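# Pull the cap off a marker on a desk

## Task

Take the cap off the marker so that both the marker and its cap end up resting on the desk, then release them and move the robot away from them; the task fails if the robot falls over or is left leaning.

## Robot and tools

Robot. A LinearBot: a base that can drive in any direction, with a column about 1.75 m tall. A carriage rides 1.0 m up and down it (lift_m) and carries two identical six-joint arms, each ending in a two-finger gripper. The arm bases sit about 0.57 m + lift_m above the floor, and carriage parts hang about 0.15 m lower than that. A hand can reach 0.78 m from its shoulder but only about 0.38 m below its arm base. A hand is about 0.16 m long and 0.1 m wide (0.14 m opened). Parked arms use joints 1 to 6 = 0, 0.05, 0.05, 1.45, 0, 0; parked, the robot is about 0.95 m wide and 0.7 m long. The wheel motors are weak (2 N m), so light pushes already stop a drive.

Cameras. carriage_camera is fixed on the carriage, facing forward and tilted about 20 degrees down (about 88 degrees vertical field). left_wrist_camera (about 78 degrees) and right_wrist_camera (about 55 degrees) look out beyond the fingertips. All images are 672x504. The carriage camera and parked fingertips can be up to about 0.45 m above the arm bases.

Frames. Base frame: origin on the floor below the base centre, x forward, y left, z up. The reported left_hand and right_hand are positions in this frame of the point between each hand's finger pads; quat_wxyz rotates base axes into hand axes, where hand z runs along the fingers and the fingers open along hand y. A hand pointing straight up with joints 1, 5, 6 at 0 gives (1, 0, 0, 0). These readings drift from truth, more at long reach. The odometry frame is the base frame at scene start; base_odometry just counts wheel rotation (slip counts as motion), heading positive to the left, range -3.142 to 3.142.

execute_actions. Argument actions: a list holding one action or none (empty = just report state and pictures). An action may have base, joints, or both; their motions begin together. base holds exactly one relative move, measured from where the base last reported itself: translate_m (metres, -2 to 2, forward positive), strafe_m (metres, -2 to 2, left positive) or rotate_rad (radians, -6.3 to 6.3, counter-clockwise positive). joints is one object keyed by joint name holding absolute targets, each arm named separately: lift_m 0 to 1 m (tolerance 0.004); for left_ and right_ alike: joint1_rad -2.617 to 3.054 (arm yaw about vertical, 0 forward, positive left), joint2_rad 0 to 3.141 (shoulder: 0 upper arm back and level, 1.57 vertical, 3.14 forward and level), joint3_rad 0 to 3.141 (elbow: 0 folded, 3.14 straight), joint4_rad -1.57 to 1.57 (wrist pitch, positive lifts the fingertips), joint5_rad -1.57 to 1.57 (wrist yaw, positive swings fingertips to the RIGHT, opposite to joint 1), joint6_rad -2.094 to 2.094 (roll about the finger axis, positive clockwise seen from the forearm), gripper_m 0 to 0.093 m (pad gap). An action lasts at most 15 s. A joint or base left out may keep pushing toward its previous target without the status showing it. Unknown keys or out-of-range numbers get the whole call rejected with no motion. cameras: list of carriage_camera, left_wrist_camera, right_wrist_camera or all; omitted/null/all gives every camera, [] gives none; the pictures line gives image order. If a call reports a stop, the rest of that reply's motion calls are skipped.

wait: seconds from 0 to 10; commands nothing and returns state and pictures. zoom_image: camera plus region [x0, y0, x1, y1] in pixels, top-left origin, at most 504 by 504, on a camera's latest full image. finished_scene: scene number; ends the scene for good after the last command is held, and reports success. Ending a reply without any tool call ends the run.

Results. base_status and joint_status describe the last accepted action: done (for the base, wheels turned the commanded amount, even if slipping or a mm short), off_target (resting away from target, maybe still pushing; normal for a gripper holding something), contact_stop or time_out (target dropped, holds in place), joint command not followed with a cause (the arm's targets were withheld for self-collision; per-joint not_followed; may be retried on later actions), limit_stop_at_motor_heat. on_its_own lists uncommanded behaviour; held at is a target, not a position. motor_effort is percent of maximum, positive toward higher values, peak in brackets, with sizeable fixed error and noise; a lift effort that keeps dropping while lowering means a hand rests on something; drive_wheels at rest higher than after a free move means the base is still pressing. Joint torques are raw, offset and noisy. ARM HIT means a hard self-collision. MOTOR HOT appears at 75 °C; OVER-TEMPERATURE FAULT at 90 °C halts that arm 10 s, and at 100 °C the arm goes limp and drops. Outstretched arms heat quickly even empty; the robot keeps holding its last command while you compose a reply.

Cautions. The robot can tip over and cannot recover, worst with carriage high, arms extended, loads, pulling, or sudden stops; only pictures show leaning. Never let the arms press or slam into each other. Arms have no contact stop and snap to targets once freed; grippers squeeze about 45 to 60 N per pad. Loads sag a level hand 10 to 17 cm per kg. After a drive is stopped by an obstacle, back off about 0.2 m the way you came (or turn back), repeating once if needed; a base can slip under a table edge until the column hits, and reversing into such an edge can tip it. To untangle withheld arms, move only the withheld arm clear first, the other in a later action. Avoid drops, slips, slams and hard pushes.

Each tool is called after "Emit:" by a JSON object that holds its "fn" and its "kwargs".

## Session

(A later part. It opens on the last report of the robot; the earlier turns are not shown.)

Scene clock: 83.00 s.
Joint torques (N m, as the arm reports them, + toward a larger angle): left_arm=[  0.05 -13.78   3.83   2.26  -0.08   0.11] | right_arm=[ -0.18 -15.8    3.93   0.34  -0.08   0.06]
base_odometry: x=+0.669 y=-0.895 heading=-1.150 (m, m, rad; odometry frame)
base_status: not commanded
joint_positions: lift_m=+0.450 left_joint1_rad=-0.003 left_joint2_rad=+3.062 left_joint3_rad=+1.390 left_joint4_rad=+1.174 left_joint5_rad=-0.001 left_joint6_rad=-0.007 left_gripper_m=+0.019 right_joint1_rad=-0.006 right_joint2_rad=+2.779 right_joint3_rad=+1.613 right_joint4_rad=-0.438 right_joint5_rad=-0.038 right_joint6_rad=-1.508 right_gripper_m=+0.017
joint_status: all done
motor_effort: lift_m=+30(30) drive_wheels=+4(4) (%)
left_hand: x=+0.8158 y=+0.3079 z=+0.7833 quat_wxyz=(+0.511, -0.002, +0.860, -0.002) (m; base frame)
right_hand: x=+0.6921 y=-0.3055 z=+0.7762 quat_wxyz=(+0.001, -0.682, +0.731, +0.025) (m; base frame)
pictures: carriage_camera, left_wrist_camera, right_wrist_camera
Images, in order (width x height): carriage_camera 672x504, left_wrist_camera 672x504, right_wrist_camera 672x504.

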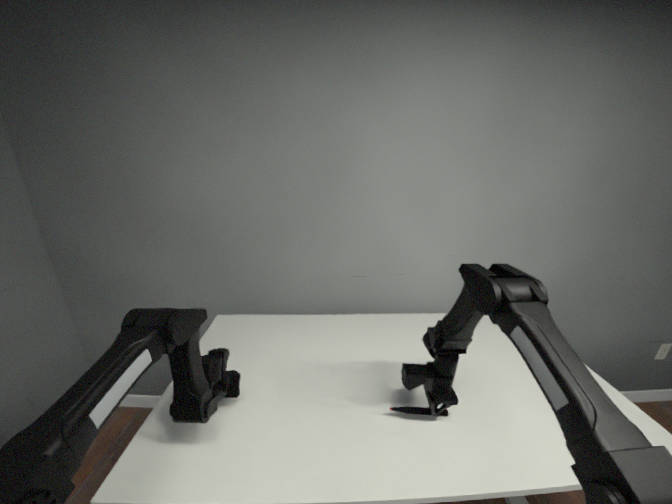

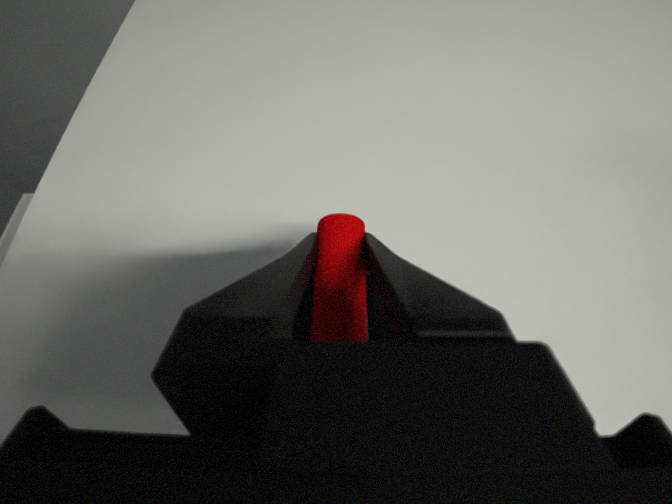

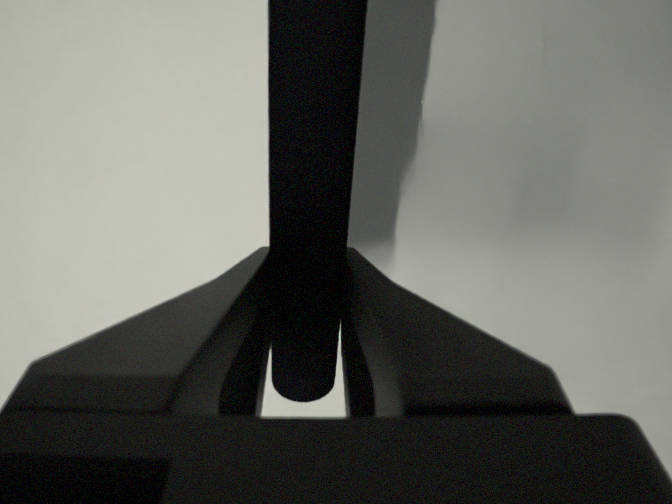

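Emit:
{"fn": "execute_actions", "kwargs": {"actions": [{"joints":{"lift_m":0.414,"left_joint4_rad":1.14}}], "cameras": []}}

Emit:
{"fn": "execute_actions", "kwargs": {"actions": [{"joints":{"left_gripper_m":0.06,"right_gripper_m":0.06}}], "cameras": []}}

Emit:
{"fn": "execute_actions", "kwargs": {"actions": [{"joints":{"lift_m":0.5,"left_joint2_rad":1.5,"left_joint3_rad":0.6,"left_joint4_rad":1.2,"right_joint2_rad":1.5,"right_joint3_rad":1.0,"right_joint4_rad":0}}], "cameras": ["carriage_camera"]}}

Scene clock: 88.87 s.
Joint torques (N m, as the arm reports them, + toward a larger angle): left_arm=[  0.05 -14.26   3.68   2.26  -0.08   0.11] | right_arm=[ -0.11 -15.44   4.     0.35  -0.08   0.05]
base_odometry: x=+0.669 y=-0.895 heading=-1.150 (m, m, rad; odometry frame)
base_status: not commanded
joint_positions: lift_m=+0.414 left_joint1_rad=-0.003 left_joint2_rad=+3.069 left_joint3_rad=+1.390 left_joint4_rad=+1.142 left_joint5_rad=-0.001 left_joint6_rad=-0.007 left_gripper_m=+0.019 right_joint1_rad=-0.006 right_joint2_rad=+2.773 right_joint3_rad=+1.613 right_joint4_rad=-0.429 right_joint5_rad=-0.038 right_joint6_rad=-1.508 right_gripper_m=+0.017
joint_status: all done
motor_effort: lift_m=+27(25) drive_wheels=+3(4) (%)
left_hand: x=+0.8096 y=+0.3080 z=+0.7377 quat_wxyz=(+0.494, -0.002, +0.869, -0.002) (m; base frame)
right_hand: x=+0.6962 y=-0.3055 z=+0.7430 quat_wxyz=(+0.006, -0.682, +0.731, +0.020) (m; base frame)
pictures: none
No camera images: the call's "cameras" was empty. Leave "cameras" out to get every camera's image.

Scene clock: 89.50 s.
Joint torques (N m, as the arm reports them, + toward a larger angle): left_arm=[  0.11 -14.23   3.73   2.27  -0.08   0.1 ] | right_arm=[ -0.05 -15.34   3.9    0.29  -0.06   0.03]
base_odometry: x=+0.669 y=-0.895 heading=-1.150 (m, m, rad; odometry frame)
base_status: not commanded
joint_positions: lift_m=+0.414 left_joint1_rad=-0.003 left_joint2_rad=+3.069 left_joint3_rad=+1.390 left_joint4_rad=+1.142 left_joint5_rad=-0.001 left_joint6_rad=-0.007 left_gripper_m=+0.060 right_joint1_rad=-0.006 right_joint2_rad=+2.773 right_joint3_rad=+1.613 right_joint4_rad=-0.429 right_joint5_rad=-0.038 right_joint6_rad=-1.508 right_gripper_m=+0.060
joint_status: all done
motor_effort: lift_m=+22(26) drive_wheels=+3(4) (%)
left_hand: x=+0.8096 y=+0.3080 z=+0.7377 quat_wxyz=(+0.494, -0.002, +0.869, -0.002) (m; base frame)
right_hand: x=+0.6962 y=-0.3055 z=+0.7430 quat_wxyz=(+0.006, -0.682, +0.731, +0.020) (m; base frame)
pictures: none
No camera images: the call's "cameras" was empty. Leave "cameras" out to get every camera's image.

Scene clock: 91.27 s.
Joint torques (N m, as the arm reports them, + toward a larger angle): left_arm=[ 0.07 -7.51  5.51  1.98 -0.08  0.11] | right_arm=[-0.24 -8.01  6.55  2.1  -0.03  0.12]
base_odometry: x=+0.669 y=-0.895 heading=-1.150 (m, m, rad; odometry frame)
base_status: not commanded
joint_positions: lift_m=+0.500 left_joint1_rad=-0.003 left_joint2_rad=+1.506 left_joint3_rad=+0.621 left_joint4_rad=+1.208 left_joint5_rad=-0.001 left_joint6_rad=-0.007 left_gripper_m=+0.060 right_joint1_rad=-0.006 right_joint2_rad=+1.503 right_joint3_rad=+1.013 right_joint4_rad=-0.007 right_joint5_rad=-0.038 right_joint6_rad=-1.508 right_gripper_m=+0.060
joint_status: all done
motor_effort: lift_m=+28(37) drive_wheels=+3(4) (%)
left_hand: x=+0.7196 y=+0.3083 z=+1.3700 quat_wxyz=(+0.812, -0.002, +0.584, -0.004) (m; base frame)
right_hand: x=+0.7445 y=-0.3058 z=+1.2642 quat_wxyz=(+0.383, -0.593, +0.621, -0.340) (m; base frame)
pictures: carriage_camera
Images, in order (width x height): carriage_camera 672x504.

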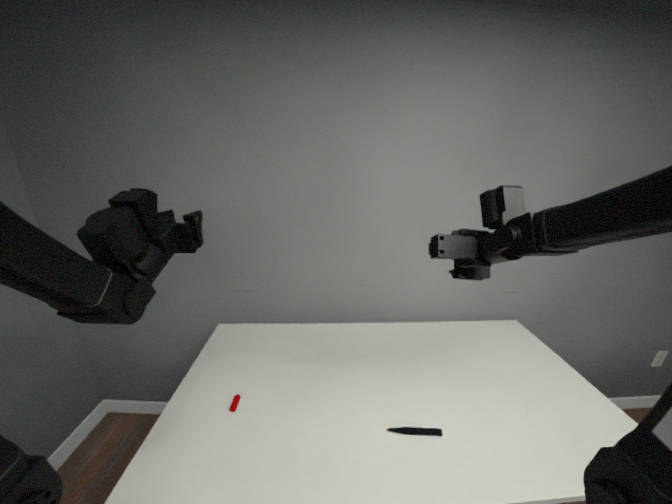

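Emit:
{"fn": "finished_scene", "kwargs": {"scene": 1}}

The scene is finished: the task was done.


## Next scene

The same job, from a new start.

Emit:
{"fn": "execute_actions", "kwargs": {"actions": [], "cameras": ["carriage_camera"]}}

Scene clock: 0.00 s.
Joint torques (N m, as the arm reports them, + toward a larger angle): no reading
base_odometry: x=+0.000 y=+0.000 heading=+0.000 (m, m, rad; odometry frame)
base_status: not commanded
joint_positions: lift_m=+0.303 left_joint1_rad=+0.017 left_joint2_rad=+0.058 left_joint3_rad=+0.048 left_joint4_rad=+1.477 left_joint5_rad=+0.032 left_joint6_rad=-0.060 left_gripper_m=+0.095 right_joint1_rad=-0.001 right_joint2_rad=+0.039 right_joint3_rad=+0.047 right_joint4_rad=+1.467 right_joint5_rad=-0.037 right_joint6_rad=-0.032 right_gripper_m=+0.095
joint_status: not commanded
motor_effort: lift_m=+26 drive_wheels=+9 (%)
left_hand: x=+0.3093 y=+0.3046 z=+1.3004 quat_wxyz=(+0.998, +0.014, +0.052, -0.022) (m; base frame)
right_hand: x=+0.3059 y=-0.3033 z=+1.2999 quat_wxyz=(+0.999, -0.019, +0.047, -0.015) (m; base frame)
pictures: carriage_camera
Images, in order (width x height): carriage_camera 672x504.

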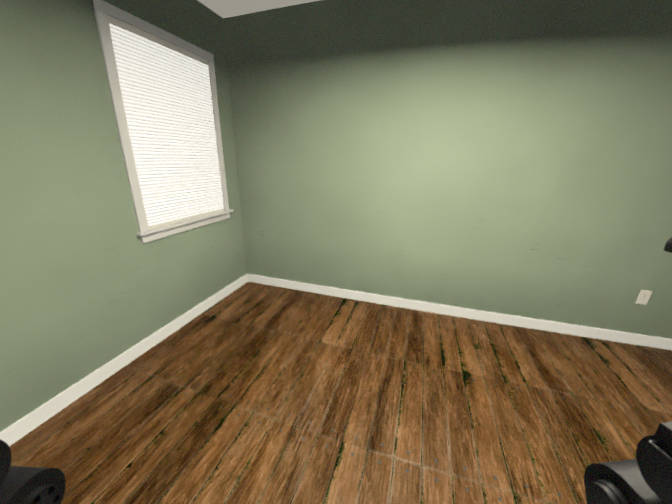

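Emit:
{"fn": "execute_actions", "kwargs": {"actions": [{"base":{"rotate_rad":-1.85},"joints":{"lift_m":0.5}}], "cameras": ["carriage_camera"]}}

Scene clock: 5.37 s.
Joint torques (N m, as the arm reports them, + toward a larger angle): left_arm=[-0.18  4.67  6.11 -0.44 -0.1   0.03] | right_arm=[-0.48  4.47  5.91 -0.37  0.05 -0.03]
base_odometry: x=+0.000 y=+0.000 heading=-1.849 (m, m, rad; odometry frame)
base_status: done
joint_positions: lift_m=+0.500 left_joint1_rad=+0.017 left_joint2_rad=+0.058 left_joint3_rad=+0.048 left_joint4_rad=+1.477 left_joint5_rad=+0.032 left_joint6_rad=-0.060 left_gripper_m=+0.095 right_joint1_rad=-0.001 right_joint2_rad=+0.039 right_joint3_rad=+0.047 right_joint4_rad=+1.467 right_joint5_rad=-0.037 right_joint6_rad=-0.032 right_gripper_m=+0.095
joint_status: all done
motor_effort: lift_m=+29(36) drive_wheels=+9(34) (%)
left_hand: x=+0.3095 y=+0.3046 z=+1.4974 quat_wxyz=(+0.998, +0.014, +0.053, -0.022) (m; base frame)
right_hand: x=+0.3059 y=-0.3033 z=+1.4969 quat_wxyz=(+0.999, -0.019, +0.047, -0.015) (m; base frame)
pictures: carriage_camera
Images, in order (width x height): carriage_camera 672x504.

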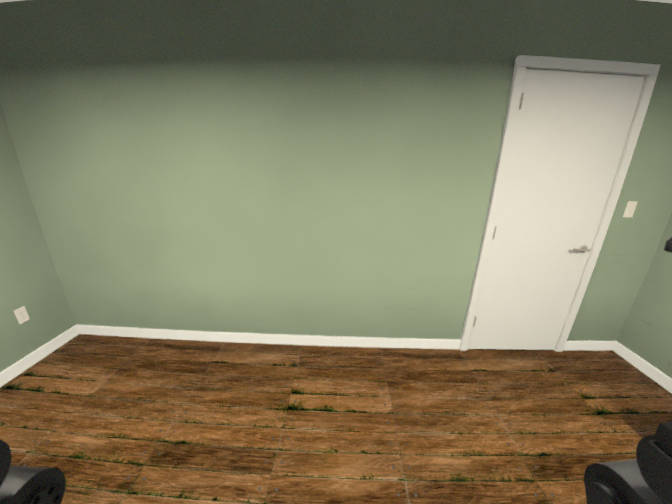

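Emit:
{"fn": "execute_actions", "kwargs": {"actions": [{"base":{"rotate_rad":-1.6}}], "cameras": ["carriage_camera"]}}

Scene clock: 10.90 s.
Joint torques (N m, as the arm reports them, + toward a larger angle): left_arm=[-0.22  4.64  6.08 -0.45 -0.11  0.02] | right_arm=[-0.5   4.53  6.04 -0.36  0.07 -0.03]
base_odometry: x=+0.000 y=+0.000 heading=+2.835 (m, m, rad; odometry frame)
base_status: done
joint_positions: lift_m=+0.500 left_joint1_rad=+0.017 left_joint2_rad=+0.058 left_joint3_rad=+0.048 left_joint4_rad=+1.477 left_joint5_rad=+0.032 left_joint6_rad=-0.060 left_gripper_m=+0.095 right_joint1_rad=-0.001 right_joint2_rad=+0.039 right_joint3_rad=+0.047 right_joint4_rad=+1.467 right_joint5_rad=-0.037 right_joint6_rad=-0.032 right_gripper_m=+0.095
joint_status: not commanded
motor_effort: lift_m=+27(27) drive_wheels=+10(33) (%)
left_hand: x=+0.3095 y=+0.3046 z=+1.4974 quat_wxyz=(+0.998, +0.014, +0.053, -0.022) (m; base frame)
right_hand: x=+0.3059 y=-0.3033 z=+1.4969 quat_wxyz=(+0.999, -0.019, +0.047, -0.015) (m; base frame)
pictures: carriage_camera
Images, in order (width x height): carriage_camera 672x504.

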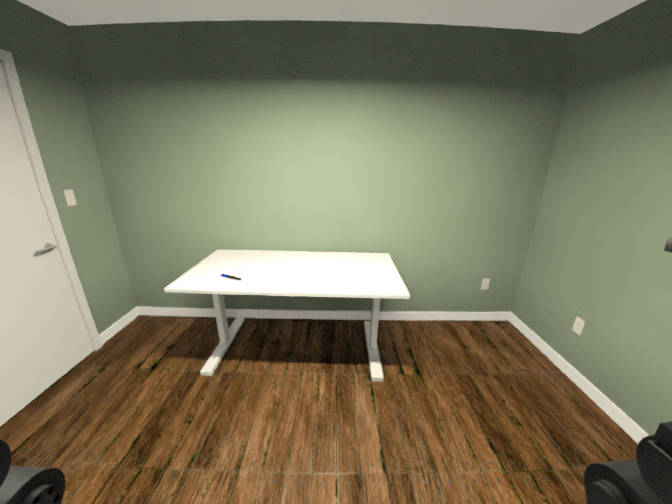

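Emit:
{"fn": "execute_actions", "kwargs": {"actions": [{"base":{"strafe_m":1.0},"joints":{"lift_m":0.55,"right_joint2_rad":2.76,"right_joint3_rad":1.61,"right_joint4_rad":-0.42,"right_joint6_rad":-1.0}}], "cameras": []}}

Emit:
{"fn": "execute_actions", "kwargs": {"actions": [{"base":{"translate_m":1.0}}], "cameras": ["carriage_camera","right_wrist_camera"]}}

Scene clock: 19.93 s.
Joint torques (N m, as the arm reports them, + toward a larger angle): left_arm=[-0.19  4.64  6.12 -0.45 -0.1   0.03] | right_arm=[ -0.6  -14.91   4.5    0.29  -0.04  -0.14]
base_odometry: x=-0.303 y=-0.953 heading=+2.834 (m, m, rad; odometry frame)
base_status: done
joint_positions: lift_m=+0.550 left_joint1_rad=+0.017 left_joint2_rad=+0.058 left_joint3_rad=+0.048 left_joint4_rad=+1.477 left_joint5_rad=+0.032 left_joint6_rad=-0.060 left_gripper_m=+0.095 right_joint1_rad=+0.000 right_joint2_rad=+2.769 right_joint3_rad=+1.606 right_joint4_rad=-0.416 right_joint5_rad=-0.037 right_joint6_rad=-0.991 right_gripper_m=+0.095
joint_status: all done
motor_effort: lift_m=+32(38) drive_wheels=-7(35) (%)
left_hand: x=+0.3095 y=+0.3046 z=+1.5473 quat_wxyz=(+0.998, +0.014, +0.053, -0.022) (m; base frame)
right_hand: x=+0.6977 y=-0.3033 z=+0.8791 quat_wxyz=(+0.005, -0.475, +0.880, +0.018) (m; base frame)
pictures: none
No camera images: the call's "cameras" was empty. Leave "cameras" out to get every camera's image.

Scene clock: 24.33 s.
Joint torques (N m, as the arm reports them, + toward a larger angle): left_arm=[-0.18  4.58  6.19 -0.44 -0.11  0.03] | right_arm=[ -0.52 -15.2    4.55   0.22  -0.06  -0.16]
base_odometry: x=-1.256 y=-0.651 heading=+2.835 (m, m, rad; odometry frame)
base_status: done
joint_positions: lift_m=+0.550 left_joint1_rad=+0.017 left_joint2_rad=+0.058 left_joint3_rad=+0.048 left_joint4_rad=+1.476 left_joint5_rad=+0.032 left_joint6_rad=-0.060 left_gripper_m=+0.095 right_joint1_rad=+0.000 right_joint2_rad=+2.769 right_joint3_rad=+1.606 right_joint4_rad=-0.417 right_joint5_rad=-0.037 right_joint6_rad=-0.991 right_gripper_m=+0.095
joint_status: not commanded
motor_effort: lift_m=+32(30) drive_wheels=-7(35) (%)
left_hand: x=+0.3096 y=+0.3046 z=+1.5473 quat_wxyz=(+0.998, +0.014, +0.053, -0.022) (m; base frame)
right_hand: x=+0.6976 y=-0.3033 z=+0.8791 quat_wxyz=(+0.005, -0.475, +0.880, +0.018) (m; base frame)
pictures: carriage_camera, right_wrist_camera
Images, in order (width x height): carriage_camera 672x504, right_wrist_camera 672x504.

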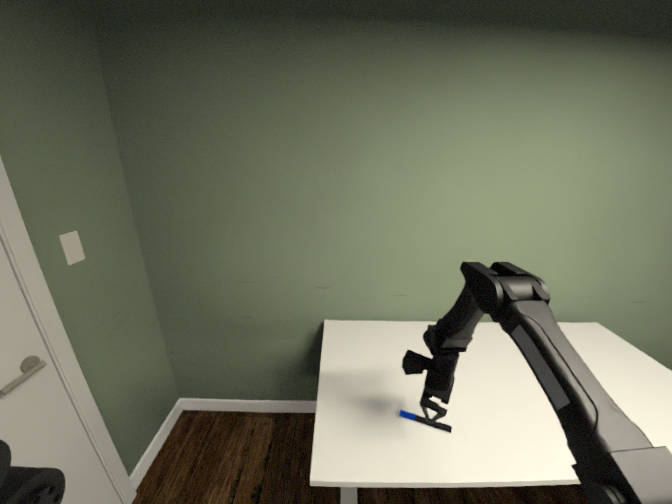

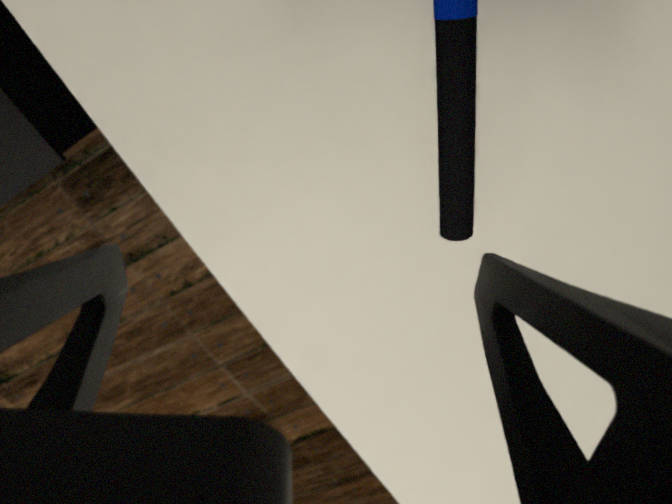

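Emit:
{"fn": "execute_actions", "kwargs": {"actions": [{"base":{"translate_m":0.07},"joints":{"lift_m":0.44}}], "cameras": ["carriage_camera","right_wrist_camera"]}}

Scene clock: 28.87 s.
Joint torques (N m, as the arm reports them, + toward a larger angle): left_arm=[-0.17  4.6   6.13 -0.45 -0.1   0.03] | right_arm=[ -0.64 -15.2    4.62   0.22  -0.01  -0.14]
base_odometry: x=-1.323 y=-0.630 heading=+2.835 (m, m, rad; odometry frame)
base_status: done
joint_positions: lift_m=+0.440 left_joint1_rad=+0.017 left_joint2_rad=+0.058 left_joint3_rad=+0.048 left_joint4_rad=+1.477 left_joint5_rad=+0.032 left_joint6_rad=-0.060 left_gripper_m=+0.095 right_joint1_rad=+0.000 right_joint2_rad=+2.769 right_joint3_rad=+1.606 right_joint4_rad=-0.418 right_joint5_rad=-0.037 right_joint6_rad=-0.991 right_gripper_m=+0.095
joint_status: all done
motor_effort: lift_m=+23(20) drive_wheels=-7(37) (%)
left_hand: x=+0.3095 y=+0.3046 z=+1.4379 quat_wxyz=(+0.998, +0.014, +0.053, -0.022) (m; base frame)
right_hand: x=+0.6972 y=-0.3033 z=+0.7696 quat_wxyz=(+0.004, -0.475, +0.880, +0.019) (m; base frame)
pictures: carriage_camera, right_wrist_camera
Images, in order (width x height): carriage_camera 672x504, right_wrist_camera 672x504.

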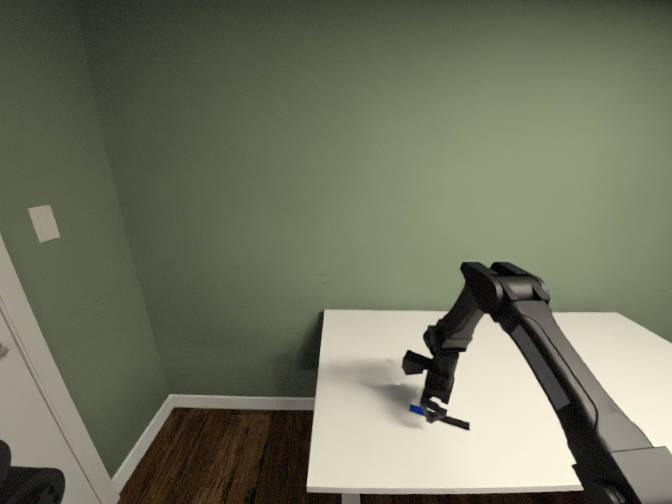

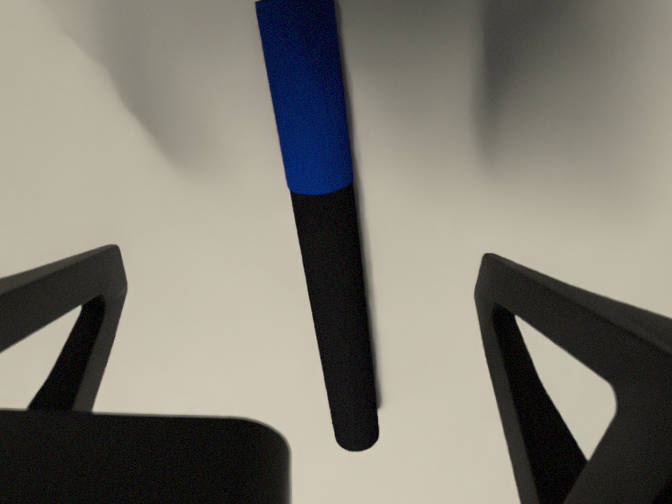

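Emit:
{"fn": "execute_actions", "kwargs": {"actions": [{"base":{"strafe_m":-0.05},"joints":{"right_joint6_rad":-1.17}}], "cameras": ["right_wrist_camera"]}}

Emit:
{"fn": "execute_actions", "kwargs": {"actions": [{"joints":{"lift_m":0.41}}], "cameras": ["right_wrist_camera"]}}

Scene clock: 33.10 s.
Joint torques (N m, as the arm reports them, + toward a larger angle): left_arm=[-0.17  4.64  6.13 -0.45 -0.1   0.03] | right_arm=[ -0.69 -15.08   4.45   0.28  -0.07  -0.17]
base_odometry: x=-1.308 y=-0.582 heading=+2.836 (m, m, rad; odometry frame)
base_status: done
joint_positions: lift_m=+0.440 left_joint1_rad=+0.017 left_joint2_rad=+0.058 left_joint3_rad=+0.048 left_joint4_rad=+1.477 left_joint5_rad=+0.032 left_joint6_rad=-0.060 left_gripper_m=+0.095 right_joint1_rad=+0.000 right_joint2_rad=+2.769 right_joint3_rad=+1.606 right_joint4_rad=-0.418 right_joint5_rad=-0.037 right_joint6_rad=-1.161 right_gripper_m=+0.095
joint_status: all done
motor_effort: lift_m=+23(22) drive_wheels=-3(28) (%)
left_hand: x=+0.3095 y=+0.3046 z=+1.4379 quat_wxyz=(+0.998, +0.014, +0.053, -0.022) (m; base frame)
right_hand: x=+0.6972 y=-0.3031 z=+0.7696 quat_wxyz=(+0.005, -0.548, +0.836, +0.018) (m; base frame)
pictures: right_wrist_camera
Images, in order (width x height): right_wrist_camera 672x504.

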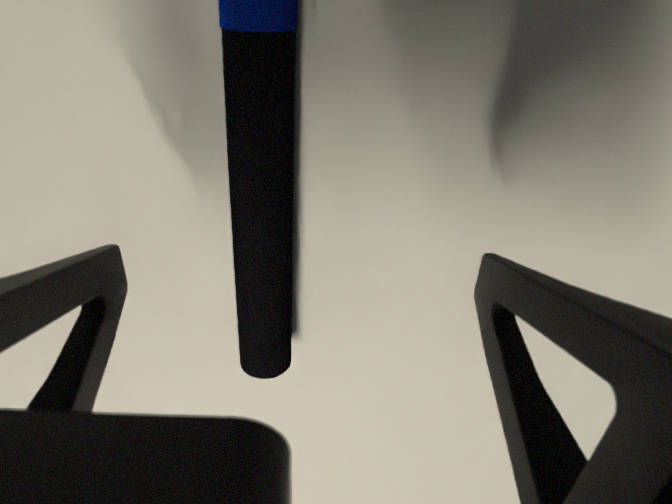

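Scene clock: 33.73 s.
Joint torques (N m, as the arm reports them, + toward a larger angle): left_arm=[-0.18  4.64  6.13 -0.45 -0.11  0.03] | right_arm=[ -0.63 -15.19   4.52   0.21  -0.02  -0.12]
base_odometry: x=-1.308 y=-0.582 heading=+2.835 (m, m, rad; odometry frame)
base_status: not commanded
joint_positions: lift_m=+0.410 left_joint1_rad=+0.017 left_joint2_rad=+0.058 left_joint3_rad=+0.048 left_joint4_rad=+1.477 left_joint5_rad=+0.032 left_joint6_rad=-0.060 left_gripper_m=+0.095 right_joint1_rad=+0.000 right_joint2_rad=+2.771 right_joint3_rad=+1.606 right_joint4_rad=-0.419 right_joint5_rad=-0.037 right_joint6_rad=-1.161 right_gripper_m=+0.095
joint_status: all done
motor_effort: lift_m=+22(23) drive_wheels=-3(3) (%)
left_hand: x=+0.3095 y=+0.3046 z=+1.4080 quat_wxyz=(+0.998, +0.014, +0.053, -0.022) (m; base frame)
right_hand: x=+0.6963 y=-0.3031 z=+0.7388 quat_wxyz=(+0.004, -0.548, +0.836, +0.019) (m; base frame)
pictures: right_wrist_camera
Images, in order (width x height): right_wrist_camera 672x504.

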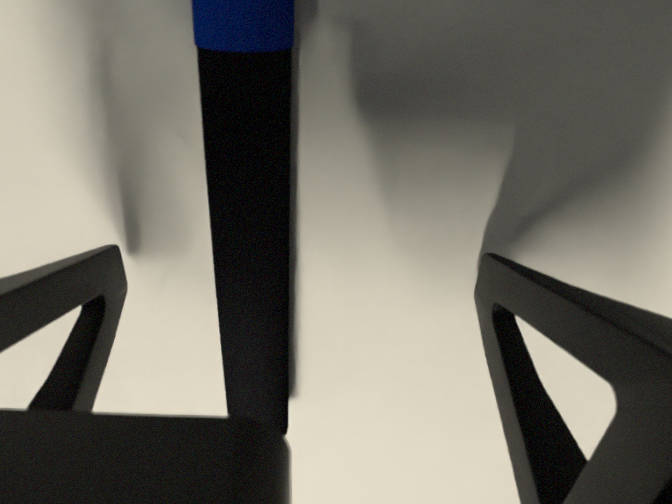

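Emit:
{"fn": "execute_actions", "kwargs": {"actions": [{"base":{"translate_m":-0.019},"joints":{"right_joint1_rad":-0.03}}], "cameras": ["right_wrist_camera"]}}

Emit:
{"fn": "execute_actions", "kwargs": {"actions": [{"joints":{"right_gripper_m":0}}], "cameras": ["right_wrist_camera"]}}

Emit:
{"fn": "execute_actions", "kwargs": {"actions": [{"joints":{"right_joint2_rad":2.2,"right_joint3_rad":1.49,"right_joint4_rad":-0.85,"lift_m":0.45,"left_joint1_rad":-0.3,"left_joint2_rad":2.1,"left_joint3_rad":0.4,"left_joint4_rad":1.2,"left_joint5_rad":0,"left_joint6_rad":0}}], "cameras": []}}

Emit:
{"fn": "execute_actions", "kwargs": {"actions": [{"joints":{"right_joint1_rad":0.53,"right_joint6_rad":-1.68,"left_joint1_rad":-0.85}}]}}

Scene clock: 40.70 s.
Joint torques (N m, as the arm reports them, + toward a larger angle): left_arm=[-0.15  4.63  6.11 -0.44 -0.11  0.03] | right_arm=[ -1.02 -15.15   4.7    0.26  -0.04  -0.14]
base_odometry: x=-1.290 y=-0.588 heading=+2.835 (m, m, rad; odometry frame)
base_status: done
joint_positions: lift_m=+0.410 left_joint1_rad=+0.017 left_joint2_rad=+0.058 left_joint3_rad=+0.048 left_joint4_rad=+1.477 left_joint5_rad=+0.032 left_joint6_rad=-0.060 left_gripper_m=+0.095 right_joint1_rad=-0.025 right_joint2_rad=+2.771 right_joint3_rad=+1.606 right_joint4_rad=-0.419 right_joint5_rad=-0.037 right_joint6_rad=-1.161 right_gripper_m=+0.095
joint_status: all done
motor_effort: lift_m=+23(25) drive_wheels=-1(15) (%)
left_hand: x=+0.3095 y=+0.3046 z=+1.4080 quat_wxyz=(+0.998, +0.014, +0.053, -0.022) (m; base frame)
right_hand: x=+0.6963 y=-0.3137 z=+0.7388 quat_wxyz=(+0.005, -0.538, +0.843, +0.019) (m; base frame)
pictures: right_wrist_camera
Images, in order (width x height): right_wrist_camera 672x504.

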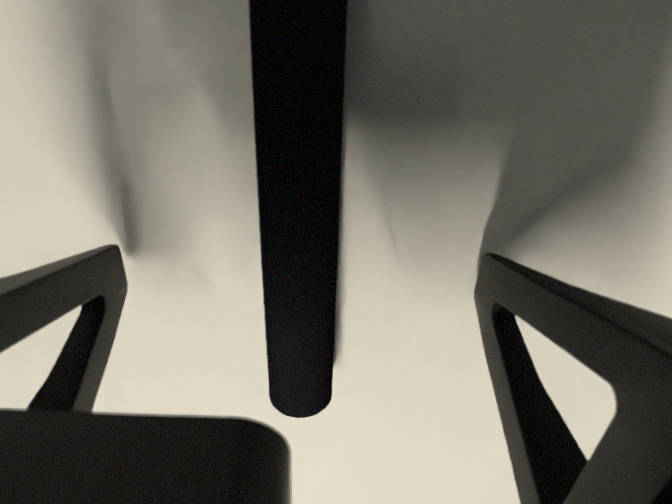

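Scene clock: 41.43 s.
Joint torques (N m, as the arm reports them, + toward a larger angle): left_arm=[-0.17  4.64  6.12 -0.46 -0.11  0.03] | right_arm=[ -0.96 -15.1    4.68   0.23  -0.06  -0.13]
base_odometry: x=-1.290 y=-0.588 heading=+2.835 (m, m, rad; odometry frame)
base_status: not commanded
joint_positions: lift_m=+0.410 left_joint1_rad=+0.017 left_joint2_rad=+0.058 left_joint3_rad=+0.048 left_joint4_rad=+1.477 left_joint5_rad=+0.032 left_joint6_rad=-0.060 left_gripper_m=+0.095 right_joint1_rad=-0.025 right_joint2_rad=+2.771 right_joint3_rad=+1.606 right_joint4_rad=-0.419 right_joint5_rad=-0.037 right_joint6_rad=-1.161 right_gripper_m=+0.017
joint_status: right_gripper_m off_target (ended at +0.017, target +0.000)
motor_effort: lift_m=+22(21) drive_wheels=-1(1) (%)
left_hand: x=+0.3095 y=+0.3046 z=+1.4080 quat_wxyz=(+0.998, +0.014, +0.053, -0.022) (m; base frame)
right_hand: x=+0.6963 y=-0.3136 z=+0.7388 quat_wxyz=(+0.005, -0.538, +0.843, +0.019) (m; base frame)
pictures: right_wrist_camera
Images, in order (width x height): right_wrist_camera 672x504.

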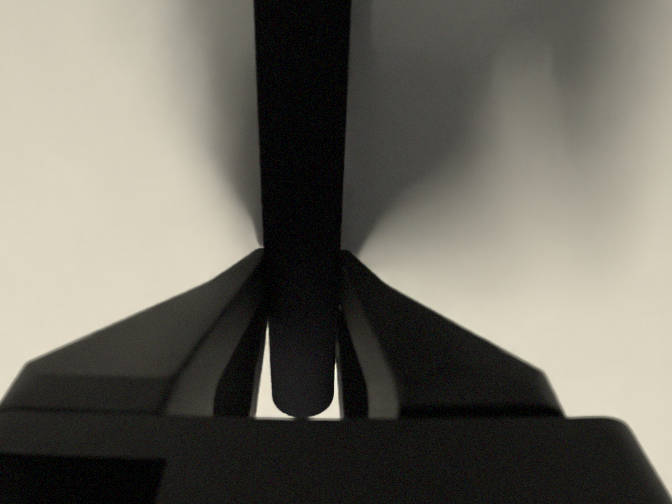

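Scene clock: 43.43 s.
Joint torques (N m, as the arm reports them, + toward a larger angle): left_arm=[-0.79 -8.15  2.88  2.36 -0.13  0.12] | right_arm=[ -0.91 -12.76   5.83   0.18  -0.07  -0.14]
base_odometry: x=-1.290 y=-0.588 heading=+2.835 (m, m, rad; odometry frame)
base_status: not commanded
joint_positions: lift_m=+0.450 left_joint1_rad=-0.291 left_joint2_rad=+2.091 left_joint3_rad=+0.402 left_joint4_rad=+1.201 left_joint5_rad=+0.003 left_joint6_rad=-0.008 left_gripper_m=+0.095 right_joint1_rad=-0.025 right_joint2_rad=+2.202 right_joint3_rad=+1.490 right_joint4_rad=-0.833 right_joint5_rad=-0.037 right_joint6_rad=-1.161 right_gripper_m=+0.017
joint_status: all done
motor_effort: lift_m=+26(38) drive_wheels=+1(1) (%)
left_hand: x=+0.6641 y=+0.1946 z=+0.9934 quat_wxyz=(+0.509, +0.122, +0.848, -0.078) (m; base frame)
right_hand: x=+0.6888 y=-0.3134 z=+0.9826 quat_wxyz=(+0.021, -0.538, +0.843, +0.008) (m; base frame)
pictures: none
No camera images: the call's "cameras" was empty. Leave "cameras" out to get every camera's image.

Scene clock: 44.57 s.
Joint torques (N m, as the arm reports them, + toward a larger angle): left_arm=[-0.37 -8.18  2.75  2.34 -0.12  0.11] | right_arm=[ -0.82 -12.77   5.66   0.15  -0.07  -0.12]
base_odometry: x=-1.290 y=-0.588 heading=+2.835 (m, m, rad; odometry frame)
base_status: not commanded
joint_positions: lift_m=+0.450 left_joint1_rad=-0.847 left_joint2_rad=+2.091 left_joint3_rad=+0.402 left_joint4_rad=+1.201 left_joint5_rad=+0.001 left_joint6_rad=-0.008 left_gripper_m=+0.095 right_joint1_rad=+0.534 right_joint2_rad=+2.202 right_joint3_rad=+1.490 right_joint4_rad=-0.833 right_joint5_rad=-0.037 right_joint6_rad=-1.671 right_gripper_m=+0.017
joint_status: all done
motor_effort: lift_m=+27(30) drive_wheels=+1(1) (%)
left_hand: x=+0.5460 y=+0.0104 z=+0.9934 quat_wxyz=(+0.469, +0.349, +0.782, -0.214) (m; base frame)
right_hand: x=+0.6288 y=-0.0970 z=+0.9826 quat_wxyz=(+0.021, -0.892, +0.451, +0.009) (m; base frame)
pictures: carriage_camera, left_wrist_camera, right_wrist_camera
Images, in order (width x height): carriage_camera 672x504, left_wrist_camera 672x504, right_wrist_camera 672x504.

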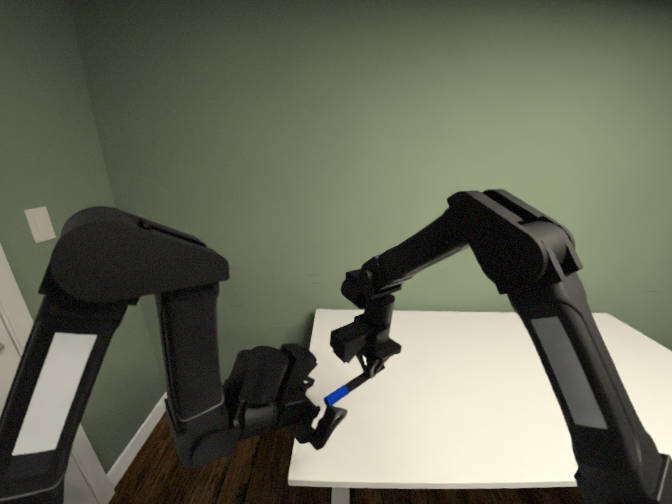

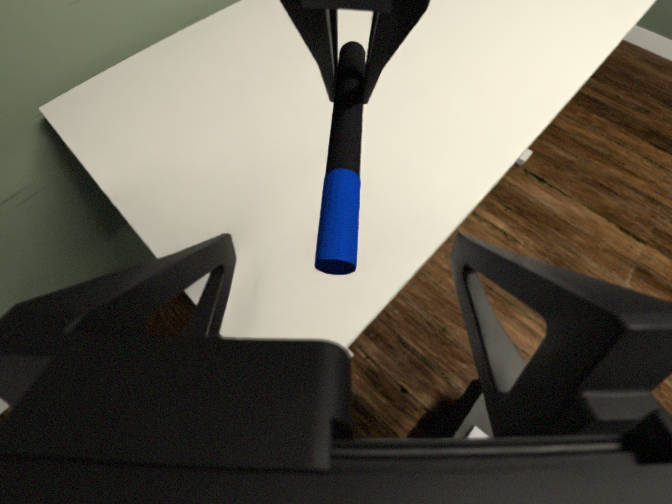

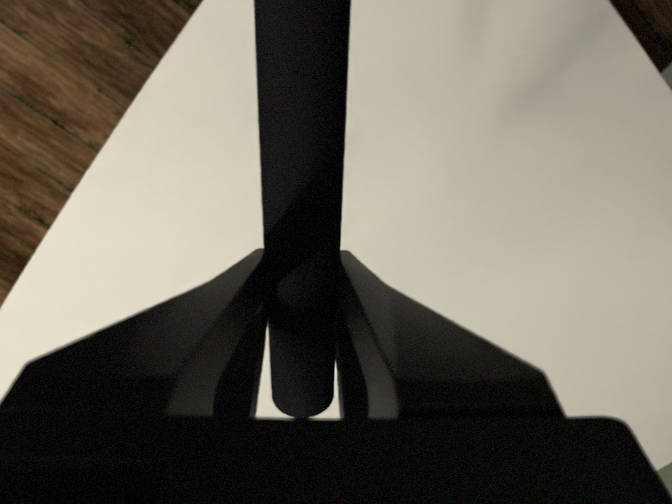

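Strafe right meanwhile so both hands end over the desk.

Emit:
{"fn": "execute_actions", "kwargs": {"actions": [{"base":{"strafe_m":-0.45},"joints":{"left_joint1_rad":-0.84,"left_joint2_rad":2.23,"left_joint3_rad":0.57,"left_joint4_rad":1.18}}], "cameras": ["left_wrist_camera"]}}

Emit:
{"fn": "execute_actions", "kwargs": {"actions": [{"joints":{"left_gripper_m":0}}], "cameras": ["left_wrist_camera"]}}

Emit:
{"fn": "execute_actions", "kwargs": {"actions": [{"joints":{"left_joint2_rad":2.19,"left_joint3_rad":0.29,"left_joint4_rad":1.4}}], "cameras": ["carriage_camera","left_wrist_camera"]}}

Scene clock: 52.03 s.
Joint torques (N m, as the arm reports them, + toward a larger angle): left_arm=[ 0.28 -9.53  4.01  2.27 -0.11  0.11] | right_arm=[ -1.   -12.83   5.96   0.16  -0.04  -0.16]
base_odometry: x=-1.154 y=-0.159 heading=+2.835 (m, m, rad; odometry frame)
base_status: done
joint_positions: lift_m=+0.450 left_joint1_rad=-0.847 left_joint2_rad=+2.220 left_joint3_rad=+0.558 left_joint4_rad=+1.189 left_joint5_rad=+0.001 left_joint6_rad=-0.008 left_gripper_m=+0.095 right_joint1_rad=+0.534 right_joint2_rad=+2.202 right_joint3_rad=+1.490 right_joint4_rad=-0.835 right_joint5_rad=-0.037 right_joint6_rad=-1.671 right_gripper_m=+0.017
joint_status: all done
motor_effort: lift_m=+28(29) drive_wheels=-4(30) (%)
left_hand: x=+0.5704 y=-0.0173 z=+0.9787 quat_wxyz=(+0.475, +0.348, +0.779, -0.217) (m; base frame)
right_hand: x=+0.6283 y=-0.0973 z=+0.9826 quat_wxyz=(+0.020, -0.892, +0.451, +0.009) (m; base frame)
pictures: left_wrist_camera
Images, in order (width x height): left_wrist_camera 672x504.

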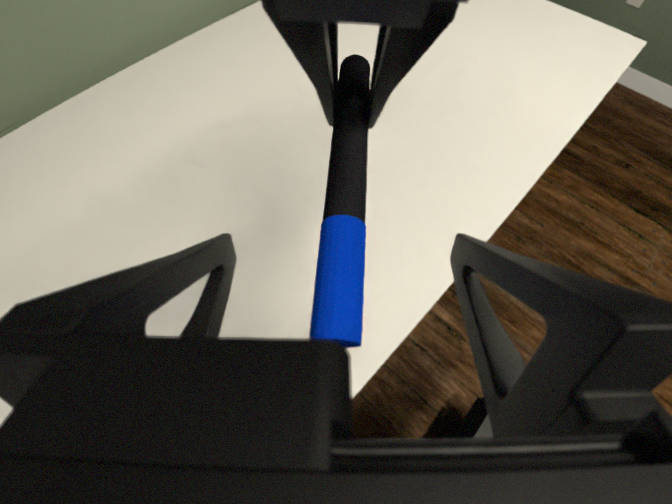

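Scene clock: 52.77 s.
Joint torques (N m, as the arm reports them, + toward a larger angle): left_arm=[ 0.28 -9.52  4.02  2.27 -0.11  0.12] | right_arm=[ -0.9  -12.68   5.8    0.16  -0.04  -0.1 ]
base_odometry: x=-1.154 y=-0.159 heading=+2.835 (m, m, rad; odometry frame)
base_status: not commanded
joint_positions: lift_m=+0.450 left_joint1_rad=-0.847 left_joint2_rad=+2.220 left_joint3_rad=+0.558 left_joint4_rad=+1.189 left_joint5_rad=+0.001 left_joint6_rad=-0.008 left_gripper_m=+0.019 right_joint1_rad=+0.534 right_joint2_rad=+2.202 right_joint3_rad=+1.490 right_joint4_rad=-0.835 right_joint5_rad=-0.037 right_joint6_rad=-1.672 right_gripper_m=+0.017
joint_status: left_gripper_m off_target (ended at +0.019, target +0.000)
motor_effort: lift_m=+28(29) drive_wheels=-4(5) (%)
left_hand: x=+0.5704 y=-0.0173 z=+0.9787 quat_wxyz=(+0.475, +0.348, +0.779, -0.217) (m; base frame)
right_hand: x=+0.6283 y=-0.0973 z=+0.9826 quat_wxyz=(+0.020, -0.892, +0.451, +0.009) (m; base frame)
pictures: left_wrist_camera
Images, in order (width x height): left_wrist_camera 672x504.

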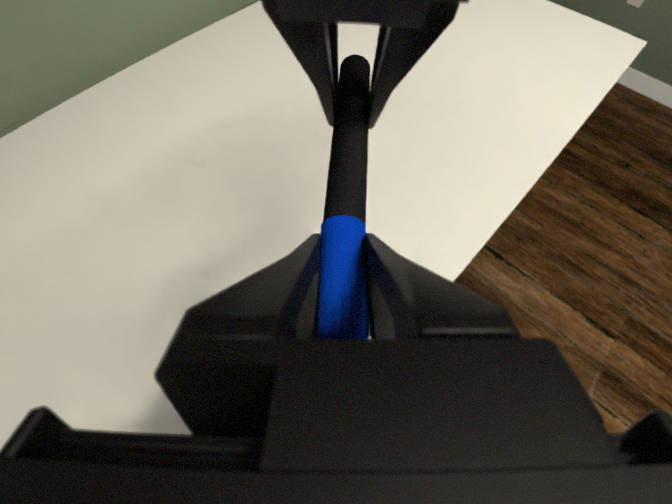

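Scene clock: 53.67 s.
Joint torques (N m, as the arm reports them, + toward a larger angle): left_arm=[ 0.3  -9.55  0.7   2.44 -0.11  0.12] | right_arm=[ -1.05 -12.84   5.91   0.19  -0.04  -0.16]
base_odometry: x=-1.154 y=-0.159 heading=+2.835 (m, m, rad; odometry frame)
base_status: not commanded
joint_positions: lift_m=+0.450 left_joint1_rad=-0.847 left_joint2_rad=+2.204 left_joint3_rad=+0.300 left_joint4_rad=+1.389 left_joint5_rad=+0.001 left_joint6_rad=-0.008 left_gripper_m=+0.019 right_joint1_rad=+0.534 right_joint2_rad=+2.202 right_joint3_rad=+1.490 right_joint4_rad=-0.839 right_joint5_rad=-0.047 right_joint6_rad=-1.672 right_gripper_m=+0.017
joint_status: all done
motor_effort: lift_m=+27(30) drive_wheels=-2(4) (%)
left_hand: x=+0.5246 y=+0.0346 z=+0.9704 quat_wxyz=(+0.458, +0.352, +0.789, -0.209) (m; base frame)
right_hand: x=+0.6267 y=-0.0962 z=+0.9827 quat_wxyz=(+0.021, -0.892, +0.450, +0.014) (m; base frame)
pictures: carriage_camera, left_wrist_camera
Images, in order (width x height): carriage_camera 672x504, left_wrist_camera 672x504.

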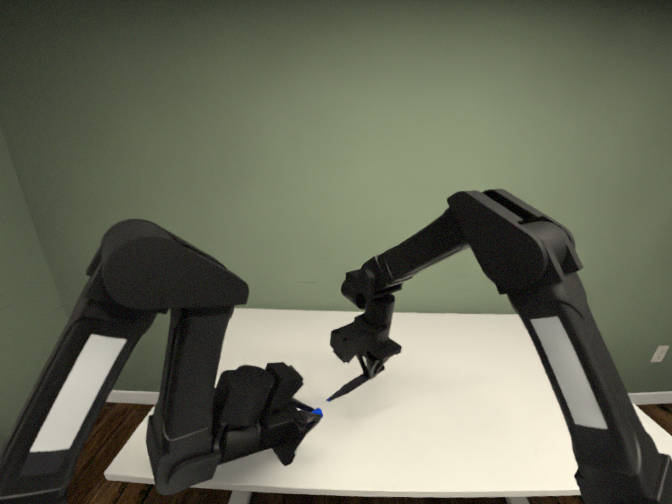

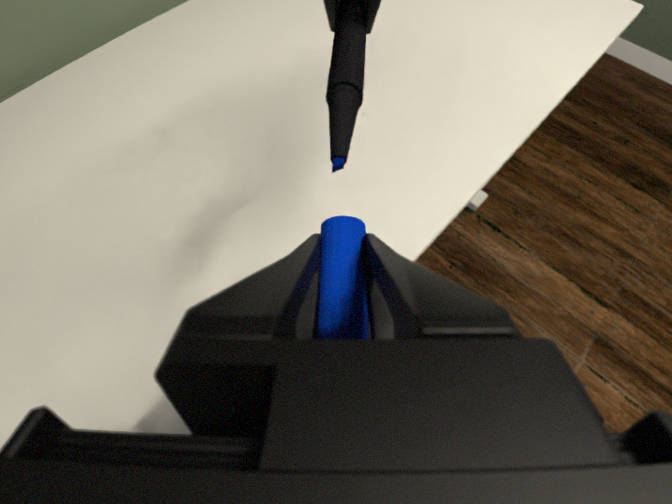

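Emit:
{"fn": "execute_actions", "kwargs": {"actions": [{"joints":{"left_joint1_rad":-0.1,"right_joint1_rad":0,"left_joint2_rad":3.07,"left_joint3_rad":1.4,"left_joint4_rad":1.14,"right_joint2_rad":2.76,"right_joint3_rad":1.61,"right_joint4_rad":-0.42}}], "cameras": []}}

Emit:
{"fn": "execute_actions", "kwargs": {"actions": [{"joints":{"lift_m":0.415}}], "cameras": []}}

Emit:
{"fn": "execute_actions", "kwargs": {"actions": [{"joints":{"left_gripper_m":0.06,"right_gripper_m":0.06}}], "cameras": []}}

Emit:
{"fn": "execute_actions", "kwargs": {"actions": [{"joints":{"lift_m":0.5,"left_joint2_rad":1.5,"left_joint3_rad":0.6,"left_joint4_rad":1.2,"right_joint2_rad":1.5,"right_joint3_rad":1.0,"right_joint4_rad":0}}], "cameras": ["carriage_camera"]}}

Scene clock: 60.23 s.
Joint torques (N m, as the arm reports them, + toward a larger angle): left_arm=[ -0.55 -13.91   3.67   2.25  -0.09   0.12] | right_arm=[  0.24 -15.94   3.72   0.3   -0.05  -0.11]
base_odometry: x=-1.154 y=-0.159 heading=+2.835 (m, m, rad; odometry frame)
base_status: not commanded
joint_positions: lift_m=+0.450 left_joint1_rad=-0.094 left_joint2_rad=+3.062 left_joint3_rad=+1.392 left_joint4_rad=+1.146 left_joint5_rad=-0.001 left_joint6_rad=-0.008 left_gripper_m=+0.019 right_joint1_rad=-0.010 right_joint2_rad=+2.779 right_joint3_rad=+1.616 right_joint4_rad=-0.432 right_joint5_rad=-0.032 right_joint6_rad=-1.672 right_gripper_m=+0.017
joint_status: all done
motor_effort: lift_m=+29(30) drive_wheels=-2(3) (%)
left_hand: x=+0.8110 y=+0.2600 z=+0.7779 quat_wxyz=(+0.499, +0.037, +0.865, -0.025) (m; base frame)
right_hand: x=+0.6949 y=-0.3082 z=+0.7766 quat_wxyz=(+0.004, -0.738, +0.674, +0.020) (m; base frame)
pictures: none
No camera images: the call's "cameras" was empty. Leave "cameras" out to get every camera's image.

Scene clock: 60.90 s.
Joint torques (N m, as the arm reports them, + toward a larger angle): left_arm=[ -0.58 -14.56   3.61   2.31  -0.07   0.11] | right_arm=[  0.24 -15.29   3.81   0.29  -0.1   -0.14]
base_odometry: x=-1.154 y=-0.159 heading=+2.835 (m, m, rad; odometry frame)
base_status: not commanded
joint_positions: lift_m=+0.415 left_joint1_rad=-0.094 left_joint2_rad=+3.069 left_joint3_rad=+1.392 left_joint4_rad=+1.140 left_joint5_rad=-0.001 left_joint6_rad=-0.008 left_gripper_m=+0.019 right_joint1_rad=-0.010 right_joint2_rad=+2.773 right_joint3_rad=+1.616 right_joint4_rad=-0.426 right_joint5_rad=-0.032 right_joint6_rad=-1.672 right_gripper_m=+0.017
joint_status: all done
motor_effort: lift_m=+24(17) drive_wheels=-2(2) (%)
left_hand: x=+0.8079 y=+0.2603 z=+0.7389 quat_wxyz=(+0.494, +0.037, +0.868, -0.025) (m; base frame)
right_hand: x=+0.6986 y=-0.3082 z=+0.7447 quat_wxyz=(+0.008, -0.739, +0.674, +0.015) (m; base frame)
pictures: none
No camera images: the call's "cameras" was empty. Leave "cameras" out to get every camera's image.

Scene clock: 61.53 s.
Joint torques (N m, as the arm reports them, + toward a larger angle): left_arm=[ -0.57 -14.54   3.57   2.31  -0.08   0.12] | right_arm=[  0.21 -15.36   3.73   0.32  -0.06  -0.11]
base_odometry: x=-1.154 y=-0.159 heading=+2.835 (m, m, rad; odometry frame)
base_status: not commanded
joint_positions: lift_m=+0.415 left_joint1_rad=-0.094 left_joint2_rad=+3.069 left_joint3_rad=+1.392 left_joint4_rad=+1.140 left_joint5_rad=-0.001 left_joint6_rad=-0.008 left_gripper_m=+0.060 right_joint1_rad=-0.010 right_joint2_rad=+2.773 right_joint3_rad=+1.616 right_joint4_rad=-0.426 right_joint5_rad=-0.032 right_joint6_rad=-1.672 right_gripper_m=+0.060
joint_status: all done
motor_effort: lift_m=+24(22) drive_wheels=-1(2) (%)
left_hand: x=+0.8079 y=+0.2603 z=+0.7389 quat_wxyz=(+0.494, +0.037, +0.868, -0.025) (m; base frame)
right_hand: x=+0.6986 y=-0.3082 z=+0.7447 quat_wxyz=(+0.008, -0.739, +0.674, +0.015) (m; base frame)
pictures: none
No camera images: the call's "cameras" was empty. Leave "cameras" out to get every camera's image.

Scene clock: 63.30 s.
Joint torques (N m, as the arm reports them, + toward a larger angle): left_arm=[-0.58 -7.33  5.61  2.   -0.07  0.12] | right_arm=[-0.01 -8.09  6.62  2.04 -0.06 -0.1 ]
base_odometry: x=-1.154 y=-0.159 heading=+2.835 (m, m, rad; odometry frame)
base_status: not commanded
joint_positions: lift_m=+0.500 left_joint1_rad=-0.094 left_joint2_rad=+1.504 left_joint3_rad=+0.621 left_joint4_rad=+1.210 left_joint5_rad=-0.001 left_joint6_rad=-0.008 left_gripper_m=+0.060 right_joint1_rad=-0.010 right_joint2_rad=+1.504 right_joint3_rad=+1.015 right_joint4_rad=-0.006 right_joint5_rad=-0.032 right_joint6_rad=-1.672 right_gripper_m=+0.060
joint_status: all done
motor_effort: lift_m=+29(40) drive_wheels=-1(1) (%)
left_hand: x=+0.7170 y=+0.2688 z=+1.3711 quat_wxyz=(+0.812, +0.025, +0.582, -0.041) (m; base frame)
right_hand: x=+0.7451 y=-0.3087 z=+1.2648 quat_wxyz=(+0.352, -0.640, +0.573, -0.373) (m; base frame)
pictures: carriage_camera
Images, in order (width x height): carriage_camera 672x504.

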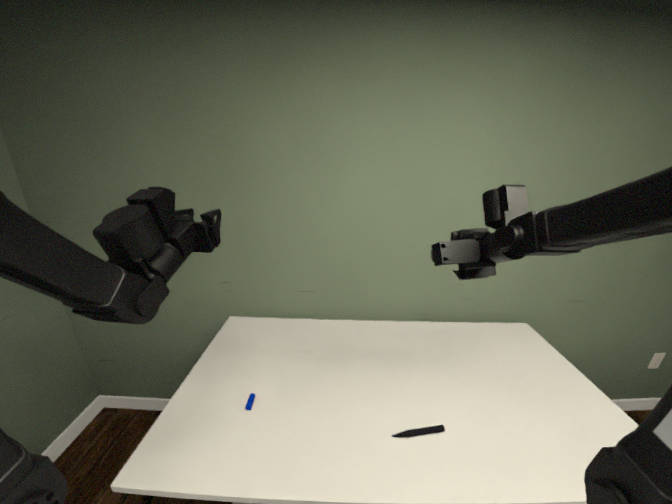

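Emit:
{"fn": "finished_scene", "kwargs": {"scene": 2}}

The scene is finished: the task was done.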